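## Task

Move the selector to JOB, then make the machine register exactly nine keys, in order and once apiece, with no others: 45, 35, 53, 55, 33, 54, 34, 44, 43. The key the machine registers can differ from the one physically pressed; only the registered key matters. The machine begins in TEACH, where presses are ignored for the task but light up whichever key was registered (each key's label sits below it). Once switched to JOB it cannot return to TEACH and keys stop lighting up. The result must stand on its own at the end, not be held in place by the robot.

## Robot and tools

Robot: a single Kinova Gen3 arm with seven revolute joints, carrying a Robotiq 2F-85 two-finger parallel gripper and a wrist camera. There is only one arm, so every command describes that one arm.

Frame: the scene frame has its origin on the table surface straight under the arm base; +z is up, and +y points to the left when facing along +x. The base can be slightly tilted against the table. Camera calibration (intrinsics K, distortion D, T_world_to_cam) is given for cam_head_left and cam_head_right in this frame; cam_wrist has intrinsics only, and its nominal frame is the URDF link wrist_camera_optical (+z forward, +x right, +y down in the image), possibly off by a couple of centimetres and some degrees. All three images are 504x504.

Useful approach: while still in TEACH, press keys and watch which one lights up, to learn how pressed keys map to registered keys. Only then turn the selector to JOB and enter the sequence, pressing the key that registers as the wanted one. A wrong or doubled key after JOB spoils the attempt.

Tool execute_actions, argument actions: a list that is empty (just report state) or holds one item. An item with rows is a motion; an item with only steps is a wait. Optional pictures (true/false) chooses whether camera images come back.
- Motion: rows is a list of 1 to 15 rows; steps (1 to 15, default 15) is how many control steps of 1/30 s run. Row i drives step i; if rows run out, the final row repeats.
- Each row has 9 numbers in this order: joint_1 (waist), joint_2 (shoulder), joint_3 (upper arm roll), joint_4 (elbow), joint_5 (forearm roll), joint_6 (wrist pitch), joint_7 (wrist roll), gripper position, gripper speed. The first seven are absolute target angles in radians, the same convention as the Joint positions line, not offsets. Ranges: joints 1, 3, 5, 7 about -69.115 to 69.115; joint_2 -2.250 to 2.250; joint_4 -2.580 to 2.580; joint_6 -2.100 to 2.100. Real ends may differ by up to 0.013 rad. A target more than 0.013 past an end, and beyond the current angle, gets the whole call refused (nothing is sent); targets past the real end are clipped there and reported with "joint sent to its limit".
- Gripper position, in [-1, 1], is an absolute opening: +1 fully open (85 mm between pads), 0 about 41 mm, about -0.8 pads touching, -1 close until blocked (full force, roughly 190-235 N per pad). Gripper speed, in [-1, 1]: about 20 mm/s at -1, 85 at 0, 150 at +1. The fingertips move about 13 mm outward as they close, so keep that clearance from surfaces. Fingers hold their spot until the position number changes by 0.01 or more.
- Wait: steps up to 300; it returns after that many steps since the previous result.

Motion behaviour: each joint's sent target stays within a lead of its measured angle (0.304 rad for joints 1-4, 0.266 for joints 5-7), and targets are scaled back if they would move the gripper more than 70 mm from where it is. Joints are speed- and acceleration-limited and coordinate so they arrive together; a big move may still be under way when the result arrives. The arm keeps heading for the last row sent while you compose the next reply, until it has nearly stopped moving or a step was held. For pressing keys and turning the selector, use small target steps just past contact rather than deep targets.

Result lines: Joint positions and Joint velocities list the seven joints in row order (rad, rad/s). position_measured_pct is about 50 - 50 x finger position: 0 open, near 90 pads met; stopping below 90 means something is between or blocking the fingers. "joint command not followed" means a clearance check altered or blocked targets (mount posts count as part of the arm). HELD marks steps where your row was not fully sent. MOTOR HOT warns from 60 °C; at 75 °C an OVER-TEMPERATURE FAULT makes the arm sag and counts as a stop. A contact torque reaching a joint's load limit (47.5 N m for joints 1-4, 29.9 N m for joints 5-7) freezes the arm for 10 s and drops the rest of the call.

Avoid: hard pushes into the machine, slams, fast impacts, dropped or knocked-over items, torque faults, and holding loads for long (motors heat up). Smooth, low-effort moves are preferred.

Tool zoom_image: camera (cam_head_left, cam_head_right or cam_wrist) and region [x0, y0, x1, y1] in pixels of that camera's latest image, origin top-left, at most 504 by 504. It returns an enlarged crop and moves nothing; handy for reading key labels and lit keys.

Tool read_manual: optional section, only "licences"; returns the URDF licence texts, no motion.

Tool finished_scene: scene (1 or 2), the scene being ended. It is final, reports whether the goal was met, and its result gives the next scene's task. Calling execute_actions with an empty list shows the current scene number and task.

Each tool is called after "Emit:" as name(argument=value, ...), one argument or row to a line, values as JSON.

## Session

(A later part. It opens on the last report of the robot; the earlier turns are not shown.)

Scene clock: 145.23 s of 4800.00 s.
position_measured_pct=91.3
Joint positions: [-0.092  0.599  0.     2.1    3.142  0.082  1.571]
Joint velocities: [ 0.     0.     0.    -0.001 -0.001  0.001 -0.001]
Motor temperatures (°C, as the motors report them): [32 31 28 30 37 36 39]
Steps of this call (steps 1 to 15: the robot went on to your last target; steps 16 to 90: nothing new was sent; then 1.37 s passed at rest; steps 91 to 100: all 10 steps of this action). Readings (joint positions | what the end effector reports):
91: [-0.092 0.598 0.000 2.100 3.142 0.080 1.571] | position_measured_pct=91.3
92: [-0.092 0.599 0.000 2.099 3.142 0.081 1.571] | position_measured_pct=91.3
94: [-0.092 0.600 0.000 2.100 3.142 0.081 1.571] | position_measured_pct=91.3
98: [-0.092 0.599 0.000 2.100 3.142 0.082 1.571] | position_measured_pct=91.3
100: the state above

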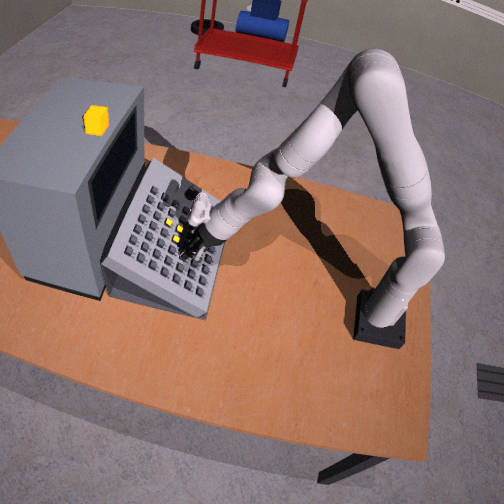

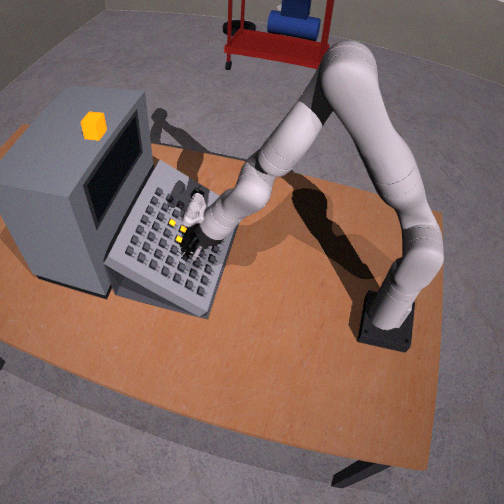

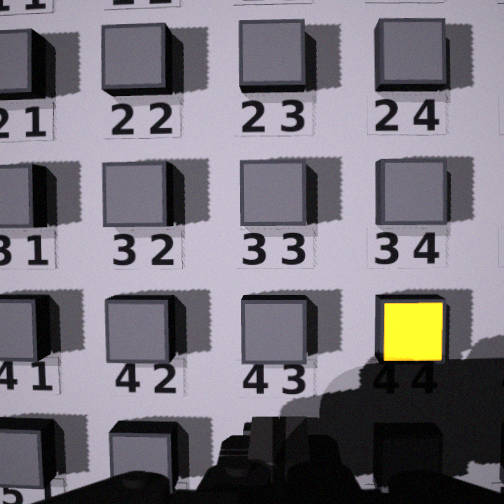

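Emit:
execute_actions(
  actions=[
    {"rows":[[-0.092,0.567,0,2.112,3.1416,0.061,1.5708,-1,0],[-0.092,0.567,0,2.112,3.1416,0.061,1.5708,-1,0],[-0.092,0.567,0,2.112,3.1416,0.061,1.5708,-1,0],[-0.092,0.567,0,2.112,3.1416,0.061,1.5708,-1,0],[-0.091,0.567,0,1.9985,3.1416,-0.053,1.5708,-1,0]],"steps":14},
  ],
  pictures=false,
)

Emit:
execute_actions(
  actions=[
    {"rows":[[-0.091,0.585,0,1.991,3.1416,-0.042,1.5708,-1,0],[-0.091,0.585,0,1.991,3.1416,-0.042,1.5708,-1,0],[-0.091,0.585,0,1.991,3.1416,-0.042,1.5708,-1,0],[-0.091,0.591,0,1.9887,3.1416,-0.0383,1.5708,-1,0],[-0.091,0.591,0,1.9887,3.1416,-0.0383,1.5708,-1,0],[-0.091,0.597,0,1.9863,3.1416,-0.0347,1.5708,-1,0],[-0.091,0.597,0,1.9863,3.1416,-0.0347,1.5708,-1,0],[-0.091,0.603,0,1.984,3.1416,-0.031,1.5708,-1,0]],"steps":13},
  ],
)

Emit:
execute_actions(
  actions=[
    {"rows":[[-0.091,0.567,0,1.9985,3.1416,-0.053,1.5708,-1,0],[-0.091,0.567,0,1.9985,3.1416,-0.053,1.5708,-1,0],[-0.091,0.567,0,1.9985,3.1416,-0.053,1.5708,-1,0],[-0.091,0.567,0,1.9985,3.1416,-0.053,1.5708,-1,0],[-0.151,0.567,0,1.9985,3.1416,-0.053,1.5708,-1,0]],"steps":13},
  ],
  pictures=false,
)

Emit:
execute_actions(
  actions=[
    {"rows":[[-0.151,0.585,0,1.991,3.1416,-0.042,1.5708,-1,0],[-0.151,0.585,0,1.991,3.1416,-0.042,1.5708,-1,0],[-0.151,0.585,0,1.991,3.1416,-0.042,1.5708,-1,0],[-0.151,0.591,0,1.9887,3.1416,-0.0383,1.5708,-1,0],[-0.151,0.591,0,1.9887,3.1416,-0.0383,1.5708,-1,0],[-0.151,0.597,0,1.9863,3.1416,-0.0347,1.5708,-1,0],[-0.151,0.597,0,1.9863,3.1416,-0.0347,1.5708,-1,0],[-0.151,0.603,0,1.984,3.1416,-0.031,1.5708,-1,0]],"steps":13},
  ],
)

Emit:
execute_actions(
  actions=[
    {"rows":[[-0.151,0.567,0,1.9985,3.1416,-0.053,1.5708,-1,0],[-0.151,0.567,0,1.9985,3.1416,-0.053,1.5708,-1,0],[-0.151,0.567,0,1.9985,3.1416,-0.053,1.5708,-1,0],[-0.151,0.567,0,1.9985,3.1416,-0.053,1.5708,-1,0],[-0.156,0.567,0,2.107,3.1416,0.056,1.5708,-1,0]],"steps":14},
  ],
  pictures=false,
)

Emit:
execute_actions(
  actions=[
    {"rows":[[-0.156,0.586,0,2.099,3.1416,0.067,1.5708,-1,0],[-0.156,0.586,0,2.099,3.1416,0.067,1.5708,-1,0],[-0.156,0.586,0,2.099,3.1416,0.067,1.5708,-1,0],[-0.156,0.5925,0,2.0962,3.1416,0.0707,1.5708,-1,0],[-0.156,0.5925,0,2.0962,3.1416,0.0707,1.5708,-1,0],[-0.156,0.599,0,2.0933,3.1416,0.0743,1.5708,-1,0],[-0.156,0.599,0,2.0933,3.1416,0.0743,1.5708,-1,0],[-0.156,0.6055,0,2.0905,3.1416,0.078,1.5708,-1,0]],"steps":13},
  ],
)

Emit:
execute_actions(
  actions=[
    {"rows":[[-0.156,0.567,0,2.107,3.1416,0.056,1.5708,-1,0],[-0.156,0.567,0,2.107,3.1416,0.056,1.5708,-1,0],[-0.156,0.567,0,2.107,3.1416,0.056,1.5708,-1,0],[-0.156,0.567,0,2.107,3.1416,0.056,1.5708,-1,0],[-0.161,0.5785,0,2.2115,3.1416,0.172,1.5708,-1,0]],"steps":14},
  ],
  pictures=false,
)

Emit:
execute_actions(
  actions=[
    {"rows":[[-0.161,0.599,0,2.2025,3.1416,0.1835,1.5708,-1,0],[-0.161,0.599,0,2.2025,3.1416,0.1835,1.5708,-1,0],[-0.161,0.599,0,2.2025,3.1416,0.1835,1.5708,-1,0],[-0.161,0.6057,0,2.1997,3.1416,0.1873,1.5708,-1,0],[-0.161,0.6057,0,2.1997,3.1416,0.1873,1.5708,-1,0],[-0.161,0.6123,0,2.1968,3.1416,0.1912,1.5708,-1,0],[-0.161,0.6123,0,2.1968,3.1416,0.1912,1.5708,-1,0],[-0.161,0.619,0,2.194,3.1416,0.195,1.5708,-1,0]],"steps":13},
  ],
)

Emit:
execute_actions(
  actions=[
    {"rows":[[-0.161,0.5785,0,2.2115,3.1416,0.172,1.5708,-1,0],[-0.161,0.5785,0,2.2115,3.1416,0.172,1.5708,-1,0],[-0.161,0.5785,0,2.2115,3.1416,0.172,1.5708,-1,0],[-0.161,0.5785,0,2.2115,3.1416,0.172,1.5708,-1,0],[-0.094,0.5785,0,2.2115,3.1416,0.172,1.5708,-1,0]],"steps":13},
  ],
  pictures=false,
)

Emit:
execute_actions(
  actions=[
    {"rows":[[-0.094,0.599,0,2.2025,3.1416,0.1835,1.5708,-1,0],[-0.094,0.599,0,2.2025,3.1416,0.1835,1.5708,-1,0],[-0.094,0.599,0,2.2025,3.1416,0.1835,1.5708,-1,0],[-0.094,0.6057,0,2.1997,3.1416,0.1873,1.5708,-1,0],[-0.094,0.6057,0,2.1997,3.1416,0.1873,1.5708,-1,0],[-0.094,0.6123,0,2.1968,3.1416,0.1912,1.5708,-1,0],[-0.094,0.6123,0,2.1968,3.1416,0.1912,1.5708,-1,0],[-0.094,0.619,0,2.194,3.1416,0.195,1.5708,-1,0]],"steps":13},
  ],
)

Emit:
execute_actions(
  actions=[
    {"rows":[[-0.094,0.5785,0,2.2115,3.1416,0.172,1.5708,-1,0],[-0.094,0.5785,0,2.2115,3.1416,0.172,1.5708,-1,0],[-0.094,0.5785,0,2.2115,3.1416,0.172,1.5708,-1,0],[-0.094,0.5785,0,2.2115,3.1416,0.172,1.5708,-1,0],[-0.027,0.5785,0,2.2115,3.1416,0.172,1.5708,-1,0]],"steps":13},
  ],
  pictures=false,
)

Emit:
execute_actions(
  actions=[
    {"rows":[[-0.027,0.599,0,2.2025,3.1416,0.1835,1.5708,-1,0],[-0.027,0.599,0,2.2025,3.1416,0.1835,1.5708,-1,0],[-0.027,0.599,0,2.2025,3.1416,0.1835,1.5708,-1,0],[-0.027,0.6057,0,2.1997,3.1416,0.1873,1.5708,-1,0],[-0.027,0.6057,0,2.1997,3.1416,0.1873,1.5708,-1,0],[-0.027,0.6123,0,2.1968,3.1416,0.1912,1.5708,-1,0],[-0.027,0.6123,0,2.1968,3.1416,0.1912,1.5708,-1,0],[-0.027,0.619,0,2.194,3.1416,0.195,1.5708,-1,0]],"steps":13},
  ],
)

Emit:
execute_actions(
  actions=[
    {"rows":[[-0.027,0.5785,0,2.2115,3.1416,0.172,1.5708,-1,0],[-0.027,0.5785,0,2.2115,3.1416,0.172,1.5708,-1,0],[-0.027,0.5785,0,2.2115,3.1416,0.172,1.5708,-1,0],[0.2,0.40,0,2.17,3.1416,-0.048,1.5708,-1,0]],"steps":15},
  ],
  pictures=false,
)

Emit:
execute_actions(
  actions=[
    {"steps":15},
  ],
)

Scene clock: 180.70 s of 4800.00 s.
position_measured_pct=91.3
Joint positions: [-0.091  0.567 -0.     2.     3.142 -0.051  1.571]
Joint velocities: [-0.    -0.011 -0.002 -0.046  0.    -0.031  0.   ]
Motor temperatures (°C, as the motors report them): [32 31 28 30 37 36 39]
Steps of this call (steps 1 to 15: the robot went on to your last target; steps 16 to 90: nothing new was sent; then 32.00 s passed at rest; steps 91 to 104: all 14 steps of this action). Readings (joint positions | what the end effector reports):
91: [-0.092 0.598 0.000 2.100 3.142 0.081 1.571] | position_measured_pct=91.3
92: [-0.092 0.592 0.000 2.102 3.142 0.079 1.571] | position_measured_pct=91.3
94: [-0.092 0.572 0.000 2.109 3.142 0.067 1.571] | position_measured_pct=91.3
98: [-0.092 0.569 0.000 2.086 3.142 0.017 1.571] | position_measured_pct=91.3
104: the state above

Scene clock: 181.13 s of 4800.00 s.
position_measured_pct=91.3
Joint positions: [-0.091  0.596 -0.     1.987  3.142 -0.034  1.571]
Joint velocities: [ 0.     0.     0.002  0.001  0.001  0.001 -0.001]
Motor temperatures (°C, as the motors report them): [32 31 28 30 37 36 39]
Steps of this call (steps 1 to 13: all 13 steps of this action). Readings (joint positions | what the end effector reports):
1: [-0.091 0.568 -0.000 1.998 3.142 -0.051 1.571] | position_measured_pct=91.3
2: [-0.091 0.574 0.000 1.996 3.142 -0.048 1.571] | position_measured_pct=91.3
4: [-0.091 0.585 -0.000 1.992 3.142 -0.043 1.571] | position_measured_pct=91.3
8: [-0.091 0.596 0.000 1.987 3.142 -0.035 1.571] | position_measured_pct=91.3
13: the state above

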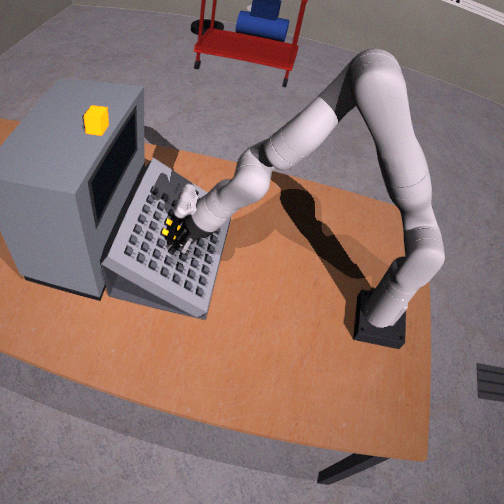

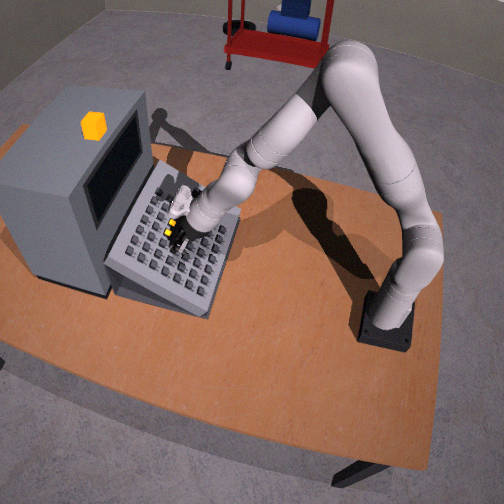

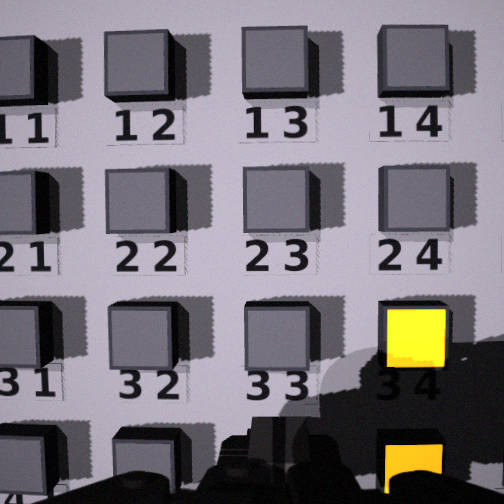

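Scene clock: 181.57 s of 4800.00 s.
position_measured_pct=91.3
Joint positions: [-0.148  0.567 -0.001  1.998  3.142 -0.053  1.571]
Joint velocities: [-0.017 -0.004  0.027  0.001  0.    -0.002 -0.001]
Motor temperatures (°C, as the motors report them): [32 31 28 30 37 36 39]
Steps of this call (steps 1 to 13: all 13 steps of this action). Readings (joint positions | what the end effector reports):
1: [-0.091 0.595 -0.000 1.988 3.142 -0.034 1.571] | position_measured_pct=91.3
2: [-0.091 0.591 -0.000 1.989 3.142 -0.036 1.571] | position_measured_pct=91.3
4: [-0.091 0.571 -0.000 1.996 3.142 -0.047 1.571] | position_measured_pct=91.3
8: [-0.126 0.568 0.003 1.998 3.142 -0.053 1.571] | position_measured_pct=91.3
13: the state above

Scene clock: 182.00 s of 4800.00 s.
position_measured_pct=91.3
Joint positions: [-0.151  0.596  0.     1.987  3.142 -0.034  1.571]
Joint velocities: [-0.     0.001 -0.001  0.002 -0.     0.001 -0.001]
Motor temperatures (°C, as the motors report them): [32 31 28 30 37 36 39]
Steps of this call (steps 1 to 13: all 13 steps of this action). Readings (joint positions | what the end effector reports):
1: [-0.149 0.569 -0.000 1.998 3.142 -0.052 1.571] | position_measured_pct=91.3
2: [-0.149 0.575 0.000 1.995 3.142 -0.049 1.571] | position_measured_pct=91.3
4: [-0.150 0.585 -0.000 1.991 3.142 -0.043 1.571] | position_measured_pct=91.3
8: [-0.151 0.596 0.000 1.987 3.142 -0.035 1.571] | position_measured_pct=91.3
13: the state above

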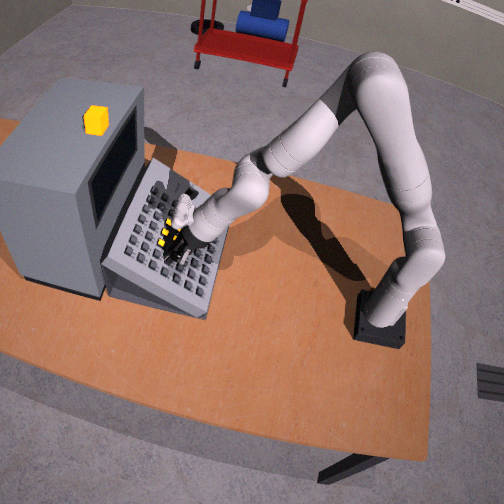

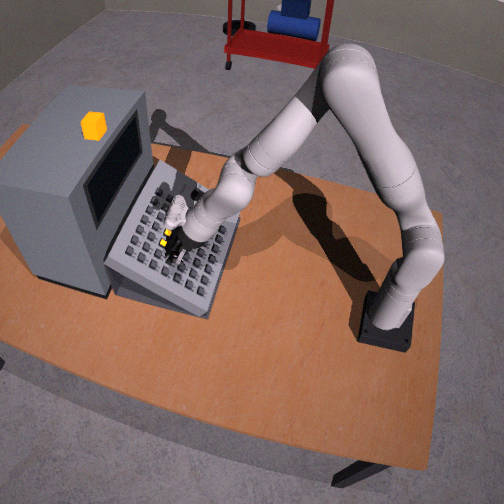

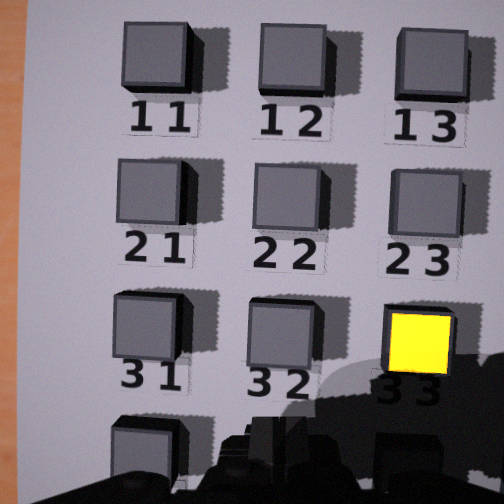

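Scene clock: 182.47 s of 4800.00 s.
position_measured_pct=91.3
Joint positions: [-0.156  0.568 -0.     2.106  3.142  0.055  1.571]
Joint velocities: [-0.002 -0.004  0.004  0.01   0.001  0.031  0.   ]
Motor temperatures (°C, as the motors report them): [32 31 28 30 37 36 39]
Steps of this call (steps 1 to 14: all 14 steps of this action). Readings (joint positions | what the end effector reports):
1: [-0.151 0.595 0.000 1.988 3.142 -0.034 1.571] | position_measured_pct=91.3
2: [-0.151 0.591 0.000 1.989 3.142 -0.036 1.571] | position_measured_pct=91.3
4: [-0.151 0.571 0.000 1.996 3.142 -0.047 1.571] | position_measured_pct=91.3
8: [-0.153 0.567 0.000 2.037 3.142 -0.022 1.571] | position_measured_pct=91.3
14: the state above

Scene clock: 182.90 s of 4800.00 s.
position_measured_pct=91.3
Joint positions: [-0.156  0.599  0.     2.094  3.142  0.075  1.571]
Joint velocities: [ 0.     0.002  0.001 -0.     0.001  0.002  0.002]
Motor temperatures (°C, as the motors report them): [32 31 28 30 37 36 39]
Steps of this call (steps 1 to 13: all 13 steps of this action). Readings (joint positions | what the end effector reports):
1: [-0.156 0.569 -0.000 2.106 3.142 0.056 1.571] | position_measured_pct=91.3
2: [-0.156 0.575 0.000 2.104 3.142 0.059 1.571] | position_measured_pct=91.3
4: [-0.156 0.586 -0.000 2.099 3.142 0.066 1.571] | position_measured_pct=91.3
8: [-0.156 0.598 0.000 2.094 3.142 0.074 1.571] | position_measured_pct=91.3
13: the state above

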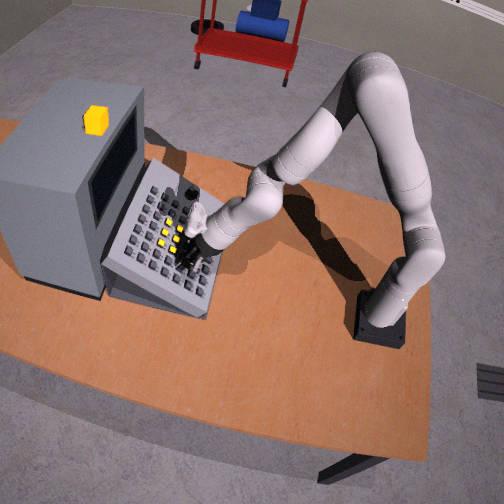

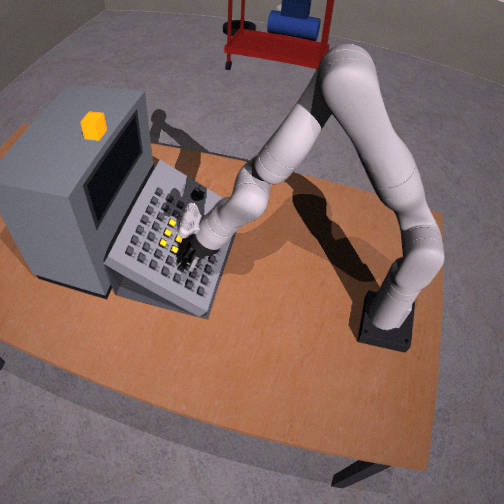

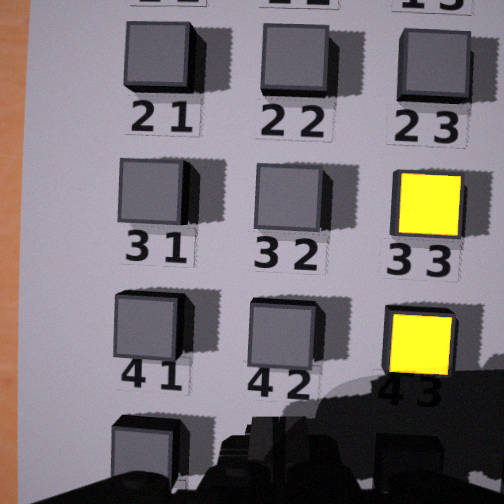

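Scene clock: 183.37 s of 4800.00 s.
position_measured_pct=91.3
Joint positions: [-0.161  0.579 -0.     2.211  3.142  0.171  1.571]
Joint velocities: [-0.002 -0.     0.002  0.008 -0.001  0.029 -0.001]
Motor temperatures (°C, as the motors report them): [32 31 28 30 37 36 39]
Steps of this call (steps 1 to 14: all 14 steps of this action). Readings (joint positions | what the end effector reports):
1: [-0.156 0.598 0.000 2.095 3.142 0.075 1.571] | position_measured_pct=91.3
2: [-0.156 0.593 0.000 2.096 3.142 0.073 1.571] | position_measured_pct=91.3
4: [-0.156 0.573 -0.000 2.103 3.142 0.063 1.571] | position_measured_pct=91.3
8: [-0.158 0.571 0.000 2.147 3.142 0.088 1.571] | position_measured_pct=91.3
14: the state above

Scene clock: 183.80 s of 4800.00 s.
position_measured_pct=91.3
Joint positions: [-0.161  0.613  0.     2.198  3.142  0.193  1.571]
Joint velocities: [ 0.     0.001  0.001  0.003 -0.001  0.002 -0.   ]
Motor temperatures (°C, as the motors report them): [32 31 28 30 37 36 39]
Steps of this call (steps 1 to 13: all 13 steps of this action). Readings (joint positions | what the end effector reports):
1: [-0.161 0.580 0.000 2.211 3.142 0.172 1.571] | position_measured_pct=91.3
2: [-0.161 0.587 0.000 2.208 3.142 0.175 1.571] | position_measured_pct=91.3
4: [-0.161 0.599 -0.000 2.203 3.142 0.182 1.571] | position_measured_pct=91.3
8: [-0.161 0.611 0.000 2.197 3.142 0.191 1.571] | position_measured_pct=91.3
13: the state above

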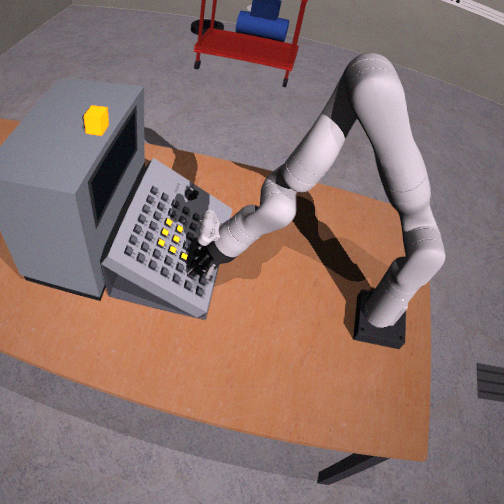

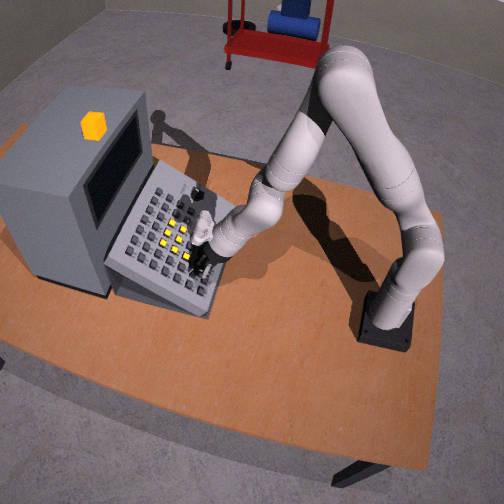

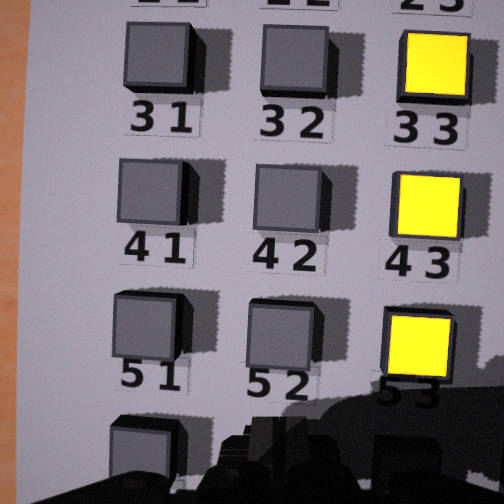

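Scene clock: 184.23 s of 4800.00 s.
position_measured_pct=91.3
Joint positions: [-0.097  0.579  0.001  2.212  3.142  0.172  1.571]
Joint velocities: [ 0.021 -0.002 -0.027 -0.001  0.003 -0.001 -0.   ]
Motor temperatures (°C, as the motors report them): [32 31 28 30 37 36 39]
Steps of this call (steps 1 to 13: all 13 steps of this action). Readings (joint positions | what the end effector reports):
1: [-0.161 0.612 0.000 2.198 3.142 0.193 1.571] | position_measured_pct=91.3
2: [-0.161 0.607 0.000 2.199 3.142 0.191 1.571] | position_measured_pct=91.3
4: [-0.161 0.585 -0.000 2.207 3.142 0.180 1.571] | position_measured_pct=91.3
8: [-0.125 0.580 -0.002 2.211 3.142 0.172 1.571] | position_measured_pct=91.3
13: the state above

Scene clock: 184.67 s of 4800.00 s.
position_measured_pct=91.3
Joint positions: [-0.094  0.613 -0.     2.198  3.142  0.193  1.571]
Joint velocities: [ 0.    -0.    -0.     0.002 -0.     0.001 -0.   ]
Motor temperatures (°C, as the motors report them): [32 31 28 30 37 36 39]
Steps of this call (steps 1 to 13: all 13 steps of this action). Readings (joint positions | what the end effector reports):
1: [-0.097 0.580 0.000 2.211 3.142 0.173 1.571] | position_measured_pct=91.3
2: [-0.096 0.587 0.000 2.208 3.142 0.176 1.571] | position_measured_pct=91.3
4: [-0.095 0.599 0.000 2.203 3.142 0.183 1.571] | position_measured_pct=91.3
8: [-0.094 0.612 -0.000 2.197 3.142 0.191 1.571] | position_measured_pct=91.3
13: the state above

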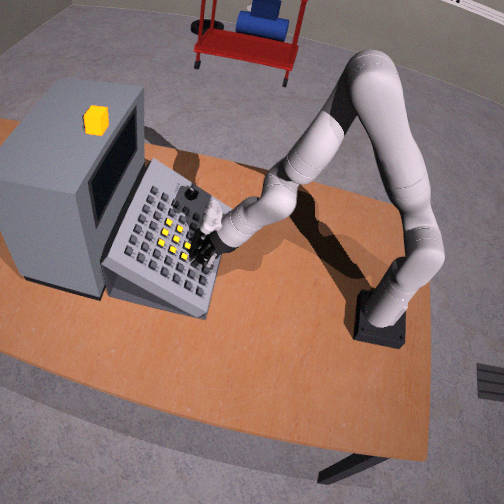

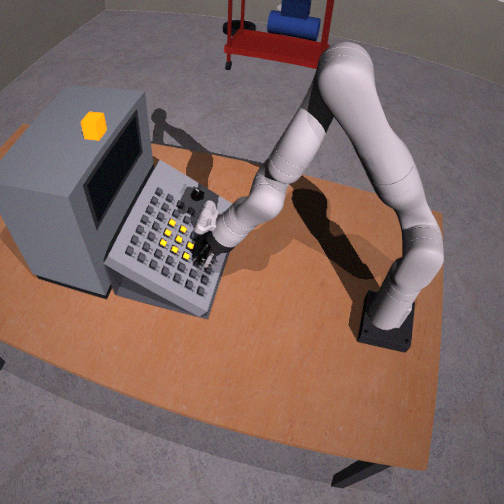

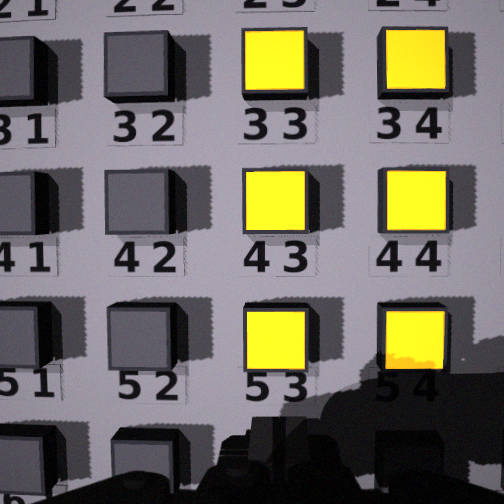

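Scene clock: 185.10 s of 4800.00 s.
position_measured_pct=91.3
Joint positions: [-0.03   0.579  0.001  2.212  3.142  0.172  1.571]
Joint velocities: [ 0.021 -0.005 -0.025 -0.003  0.004  0.001  0.001]
Motor temperatures (°C, as the motors report them): [32 31 28 30 37 36 39]
Steps of this call (steps 1 to 13: all 13 steps of this action). Readings (joint positions | what the end effector reports):
1: [-0.094 0.612 -0.000 2.198 3.142 0.193 1.571] | position_measured_pct=91.3
2: [-0.094 0.607 -0.000 2.199 3.142 0.191 1.571] | position_measured_pct=91.3
4: [-0.094 0.585 -0.000 2.207 3.142 0.179 1.571] | position_measured_pct=91.3
8: [-0.058 0.580 -0.002 2.211 3.142 0.172 1.571] | position_measured_pct=91.3
13: the state above

Scene clock: 185.53 s of 4800.00 s.
position_measured_pct=91.3
Joint positions: [-0.027  0.615 -0.     2.196  3.142  0.194  1.571]
Joint velocities: [ 0.    -0.001 -0.     0.002 -0.     0.001  0.001]
Motor temperatures (°C, as the motors report them): [32 31 28 30 37 36 39]
Steps of this call (steps 1 to 13: all 13 steps of this action). Readings (joint positions | what the end effector reports):
1: [-0.030 0.580 0.000 2.211 3.142 0.173 1.571] | position_measured_pct=91.3
2: [-0.029 0.587 0.000 2.208 3.142 0.176 1.571] | position_measured_pct=91.3
4: [-0.028 0.599 0.000 2.203 3.142 0.183 1.571] | position_measured_pct=91.3
8: [-0.027 0.612 -0.000 2.197 3.142 0.191 1.571] | position_measured_pct=91.3
13: the state above

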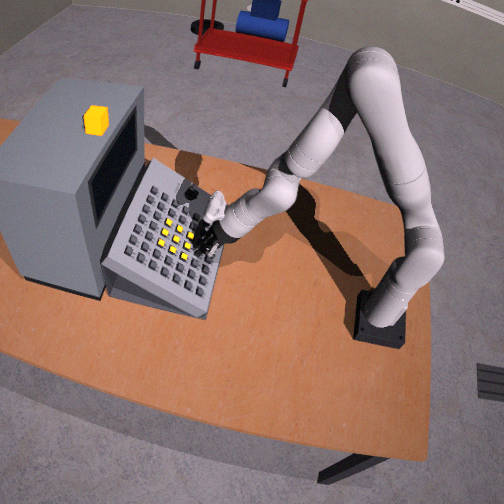

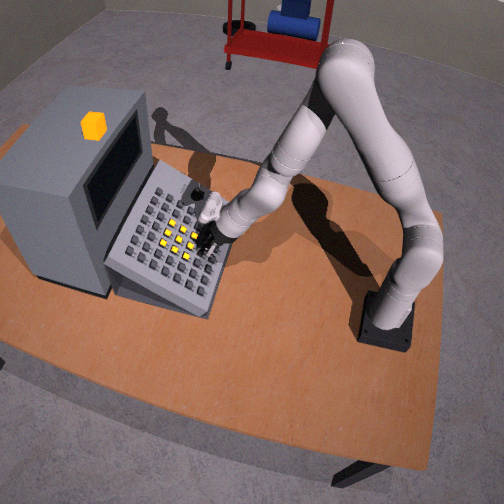

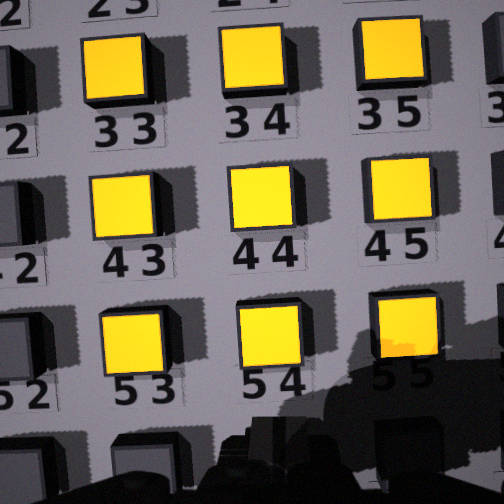

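Scene clock: 186.03 s of 4800.00 s.
position_measured_pct=91.3
Joint positions: [ 0.185  0.41   0.002  2.171  3.142 -0.038  1.571]
Joint velocities: [ 0.249 -0.168  0.006 -0.053  0.    -0.261  0.001]
Motor temperatures (°C, as the motors report them): [32 31 28 30 37 36 39]
Steps of this call (steps 1 to 15: all 15 steps of this action). Readings (joint positions | what the end effector reports):
1: [-0.027 0.614 -0.000 2.196 3.142 0.194 1.571] | position_measured_pct=91.3
2: [-0.027 0.609 -0.000 2.198 3.142 0.191 1.571] | position_measured_pct=91.3
4: [-0.026 0.584 -0.000 2.206 3.142 0.178 1.571] | position_measured_pct=91.3
8: [0.030 0.511 -0.002 2.200 3.142 0.103 1.571] | position_measured_pct=91.3
15: the state above

Scene clock: 186.53 s of 4800.00 s.
position_measured_pct=91.3
Joint positions: [ 0.2    0.4    0.     2.17   3.142 -0.048  1.571]
Joint velocities: [ 0.002 -0.003 -0.     0.    -0.001 -0.001 -0.   ]
Motor temperatures (°C, as the motors report them): [32 31 28 30 37 36 39]
Steps of this call (steps 1 to 15: the robot went on to your last target). Readings (joint positions | what the end effector reports):
1: [0.190 0.406 0.002 2.170 3.142 -0.045 1.571] | position_measured_pct=91.3
2: [0.192 0.405 0.002 2.170 3.142 -0.047 1.571] | position_measured_pct=91.3
4: [0.195 0.403 0.000 2.170 3.142 -0.048 1.571] | position_measured_pct=91.3
8: [0.198 0.401 0.000 2.170 3.142 -0.048 1.571] | position_measured_pct=91.3
15: the state above

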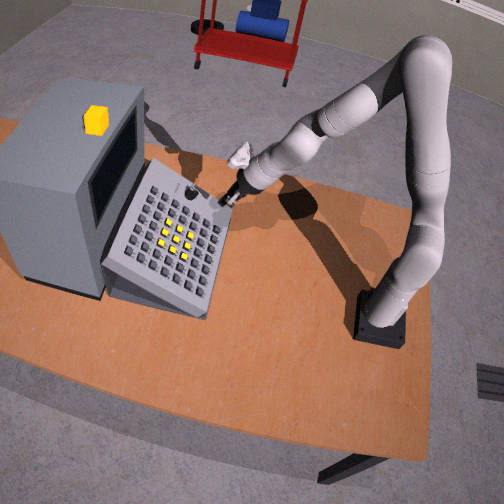

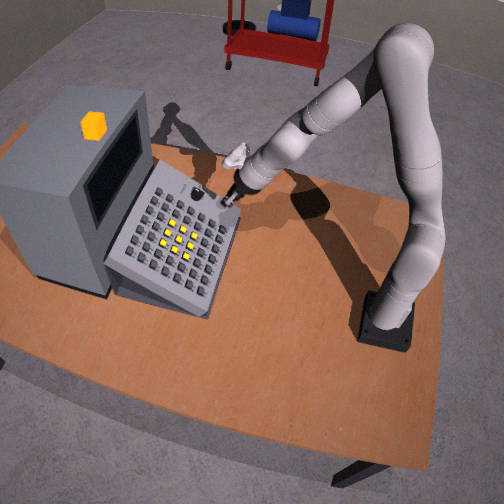

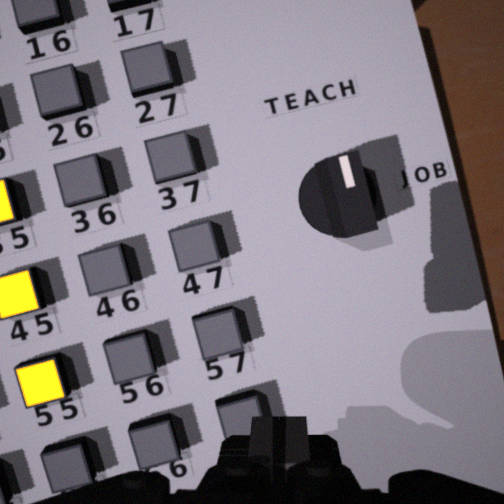

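Emit:
execute_actions(
  actions=[
    {"rows":[[0.238,0.49,0,1.95,3.1416,-0.178,1.85,-0.3,0],[0.238,0.49,0,1.95,3.1416,-0.178,1.85,-0.3,0],[0.238,0.49,0,1.95,3.1416,-0.178,1.85,-0.3,0],[0.238,0.49,0,1.95,3.1416,-0.178,1.85,-0.3,0],[0.238,0.49,0,1.95,3.1416,-0.178,1.85,-0.3,0],[0.238,0.49,0,1.95,3.1416,-0.178,1.85,-0.3,0],[0.238,0.49,0,1.95,3.1416,-0.178,1.85,-0.3,0],[0.238,0.557,0,1.8977,3.1416,-0.163,1.85,-0.3,0]],"steps":15},
  ],
  pictures=false,
)

Emit:
execute_actions(
  actions=[
    {"steps":10},
  ],
)

Emit:
zoom_image(
  camera="cam_head_left",
  region=[160, 150, 240, 230],
)

Scene clock: 204.23 s of 4800.00 s.
position_measured_pct=65.1
Joint positions: [ 0.237  0.551  0.     1.9    3.142 -0.162  1.85 ]
Joint velocities: [ 0.007  0.015 -0.003 -0.042 -0.001 -0.006  0.003]
Motor temperatures (°C, as the motors report them): [32 31 28 30 37 36 39]
Steps of this call (steps 1 to 15: the robot went on to your last target; steps 16 to 90: nothing new was sent; then 14.20 s passed at rest; steps 91 to 105: all 15 steps of this action). Readings (joint positions | what the end effector reports):
91: [0.200 0.401 -0.000 2.169 3.142 -0.049 1.572] | position_measured_pct=91.3
92: [0.202 0.404 -0.000 2.164 3.142 -0.052 1.578] | position_measured_pct=91.3
94: [0.207 0.416 -0.000 2.137 3.142 -0.068 1.610] | position_measured_pct=86.9
98: [0.226 0.462 -0.000 2.027 3.142 -0.132 1.749] | position_measured_pct=75.4
105: the state above

Scene clock: 204.57 s of 4800.00 s.
position_measured_pct=65.1
Joint positions: [ 0.238  0.557  0.     1.898  3.142 -0.163  1.85 ]
Joint velocities: [ 0.     0.003 -0.    -0.001  0.001  0.001 -0.001]
Motor temperatures (°C, as the motors report them): [32 31 28 30 37 36 39]
Steps of this call (steps 1 to 10: the robot went on to your last target). Readings (joint positions | what the end effector reports):
1: [0.237 0.551 -0.000 1.899 3.142 -0.162 1.850] | position_measured_pct=65.1
2: [0.237 0.553 -0.000 1.898 3.142 -0.163 1.850] | position_measured_pct=65.1
4: [0.238 0.555 0.000 1.898 3.142 -0.163 1.850] | position_measured_pct=65.1
8: [0.238 0.556 0.000 1.898 3.142 -0.163 1.850] | position_measured_pct=65.1
10: the state above

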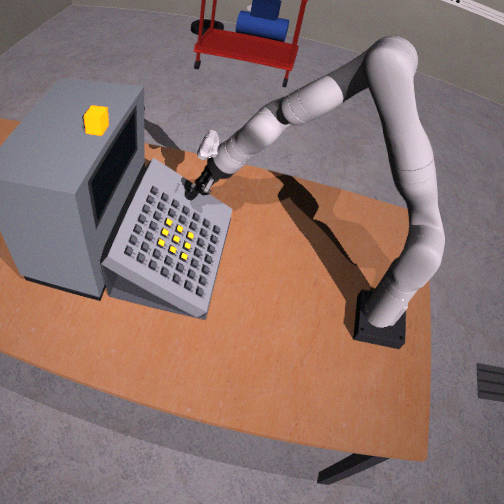

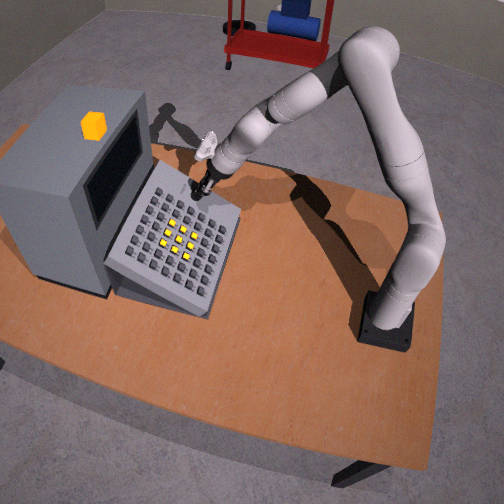

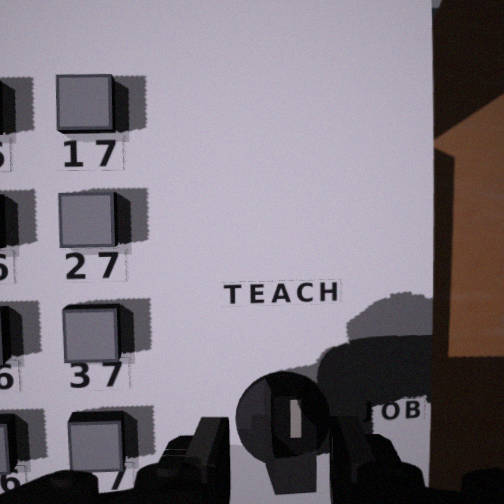

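Region (160, 150, 240, 230) of cam_head_left's 504x504 image, scaled by 6.300, with more detail than that image has.

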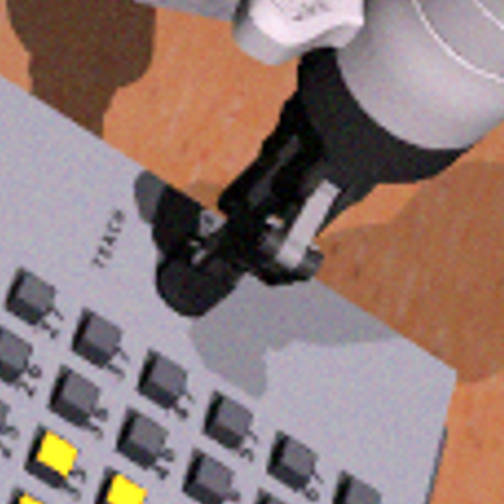

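Emit:
execute_actions(
  actions=[
    {"rows":[[0.2435,0.58,0,1.888,3.1416,-0.149,1.87,-0.3,0],[0.2435,0.58,0,1.888,3.1416,-0.149,1.87,-0.3,0],[0.2435,0.58,0,1.888,3.1416,-0.149,1.87,-0.3,0],[0.2435,0.605,0,1.878,3.1416,-0.135,1.87,-0.3,0],[0.2435,0.605,0,1.878,3.1416,-0.135,1.87,-0.3,0],[0.2435,0.605,0,1.878,3.1416,-0.135,1.87,-0.3,0],[0.2435,0.627,0,1.869,3.1416,-0.122,1.87,-0.3,0],[0.2435,0.627,0,1.869,3.1416,-0.122,1.87,-0.3,0],[0.2435,0.627,0,1.869,3.1416,-0.122,1.87,-0.46,0]],"steps":15},
  ],
)

Emit:
zoom_image(
  camera="cam_head_left",
  region=[160, 150, 240, 230],
)

Scene clock: 212.23 s of 4800.00 s.
position_measured_pct=72.6
Joint positions: [ 0.243  0.626  0.     1.869  3.142 -0.122  1.87 ]
Joint velocities: [ 0.     0.009  0.003 -0.001 -0.001  0.001 -0.   ]
Motor temperatures (°C, as the motors report them): [32 32 28 30 37 36 39]
Steps of this call (steps 1 to 15: the robot went on to your last target; steps 16 to 90: nothing new was sent; then 4.17 s passed at rest; steps 91 to 105: all 15 steps of this action). Readings (joint positions | what the end effector reports):
91: [0.238 0.558 -0.000 1.897 3.142 -0.162 1.851] | position_measured_pct=65.1
92: [0.240 0.565 -0.000 1.895 3.142 -0.159 1.855] | position_measured_pct=65.1
94: [0.243 0.581 0.000 1.889 3.142 -0.150 1.868] | position_measured_pct=65.1
98: [0.243 0.613 0.000 1.875 3.142 -0.131 1.870] | position_measured_pct=65.1
105: the state above

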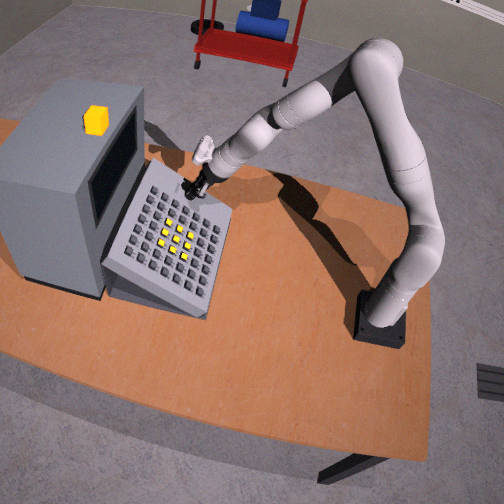

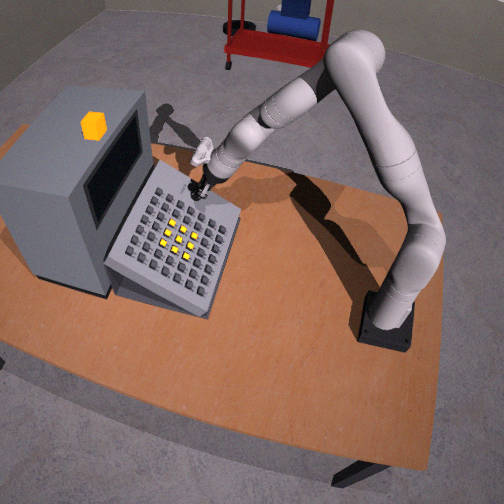

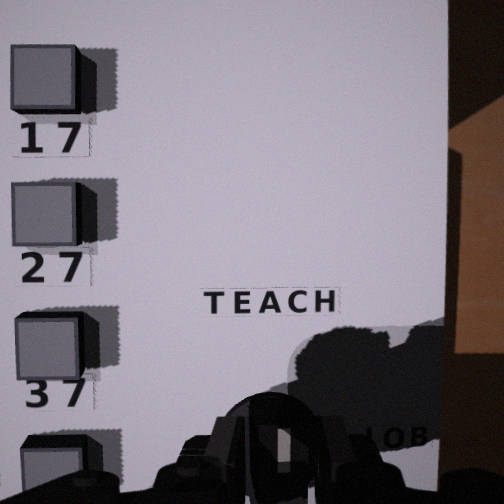

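Region (160, 150, 240, 230) of cam_head_left's 504x504 image, scaled by 6.300, with more detail than that image has.

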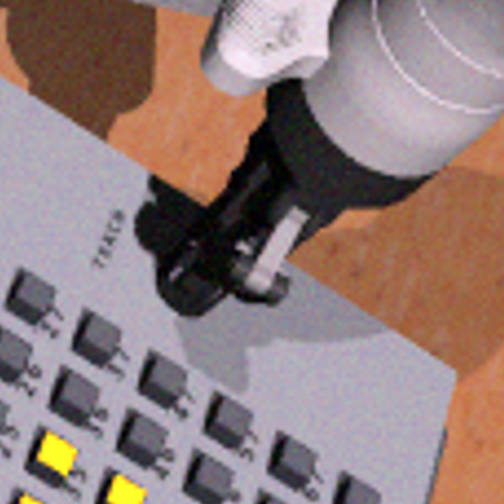

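Emit:
execute_actions(
  actions=[
    {"rows":[[0.2435,0.627,0,1.869,3.1416,-0.122,0.2,-0.46,0]],"steps":15},
  ],
  pictures=false,
)

Emit:
execute_actions(
  actions=[
    {"steps":38},
  ],
)

Scene clock: 215.40 s of 4800.00 s.
position_measured_pct=73.0
Joint positions: [ 0.244  0.627  0.001  1.869  3.142 -0.122  1.365]
Joint velocities: [ 0.004 -0.002  0.004  0.001 -0.001 -0.001 -1.216]
Motor temperatures (°C, as the motors report them): [32 32 28 30 37 36 39]
Steps of this call (steps 1 to 15: the robot went on to your last target; steps 16 to 80: nothing new was sent; steps 81 to 95: all 15 steps of this action). Readings (joint positions | what the end effector reports):
81: [0.243 0.627 -0.000 1.869 3.142 -0.122 1.869] | position_measured_pct=73.0
82: [0.243 0.627 -0.000 1.869 3.142 -0.122 1.859] | position_measured_pct=73.0
84: [0.243 0.627 -0.000 1.869 3.142 -0.122 1.808] | position_measured_pct=73.0
88: [0.244 0.627 0.000 1.869 3.142 -0.122 1.649] | position_measured_pct=73.0
95: the state above

Scene clock: 216.67 s of 4800.00 s.
position_measured_pct=73.0
Joint positions: [ 0.244  0.628  0.001  1.87   3.142 -0.123  0.2  ]
Joint velocities: [-0.     0.     0.    -0.001 -0.    -0.001 -0.   ]
Motor temperatures (°C, as the motors report them): [32 32 28 30 37 36 39]
Steps of this call (steps 1 to 38: the robot went on to your last target). Readings (joint positions | what the end effector reports):
1: [0.244 0.626 0.001 1.869 3.142 -0.122 1.324] | position_measured_pct=73.0
2: [0.245 0.626 0.001 1.869 3.142 -0.122 1.283] | position_measured_pct=73.0
4: [0.245 0.626 0.002 1.869 3.142 -0.122 1.202] | position_measured_pct=73.0
8: [0.245 0.626 0.002 1.869 3.142 -0.122 1.039] | position_measured_pct=73.0
38: the state above

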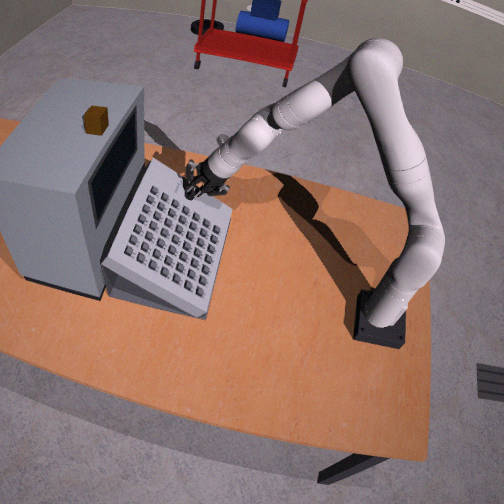

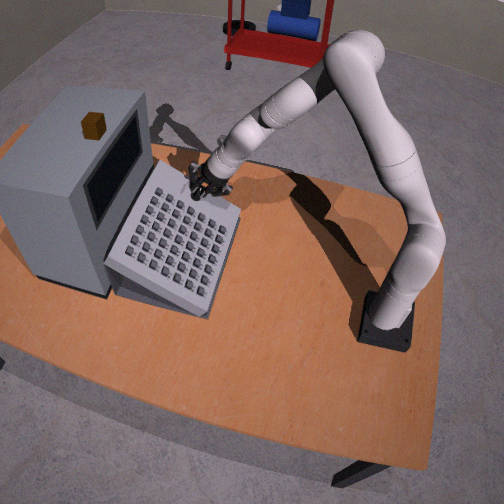

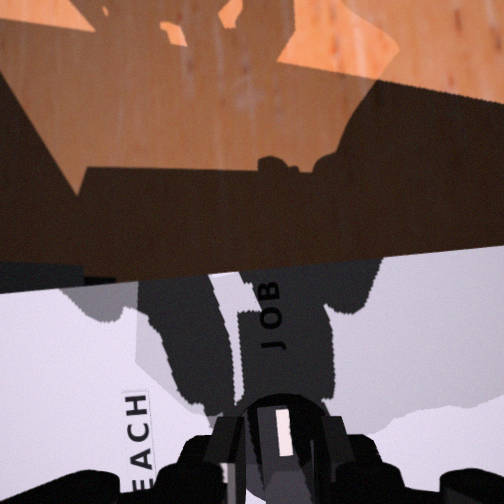

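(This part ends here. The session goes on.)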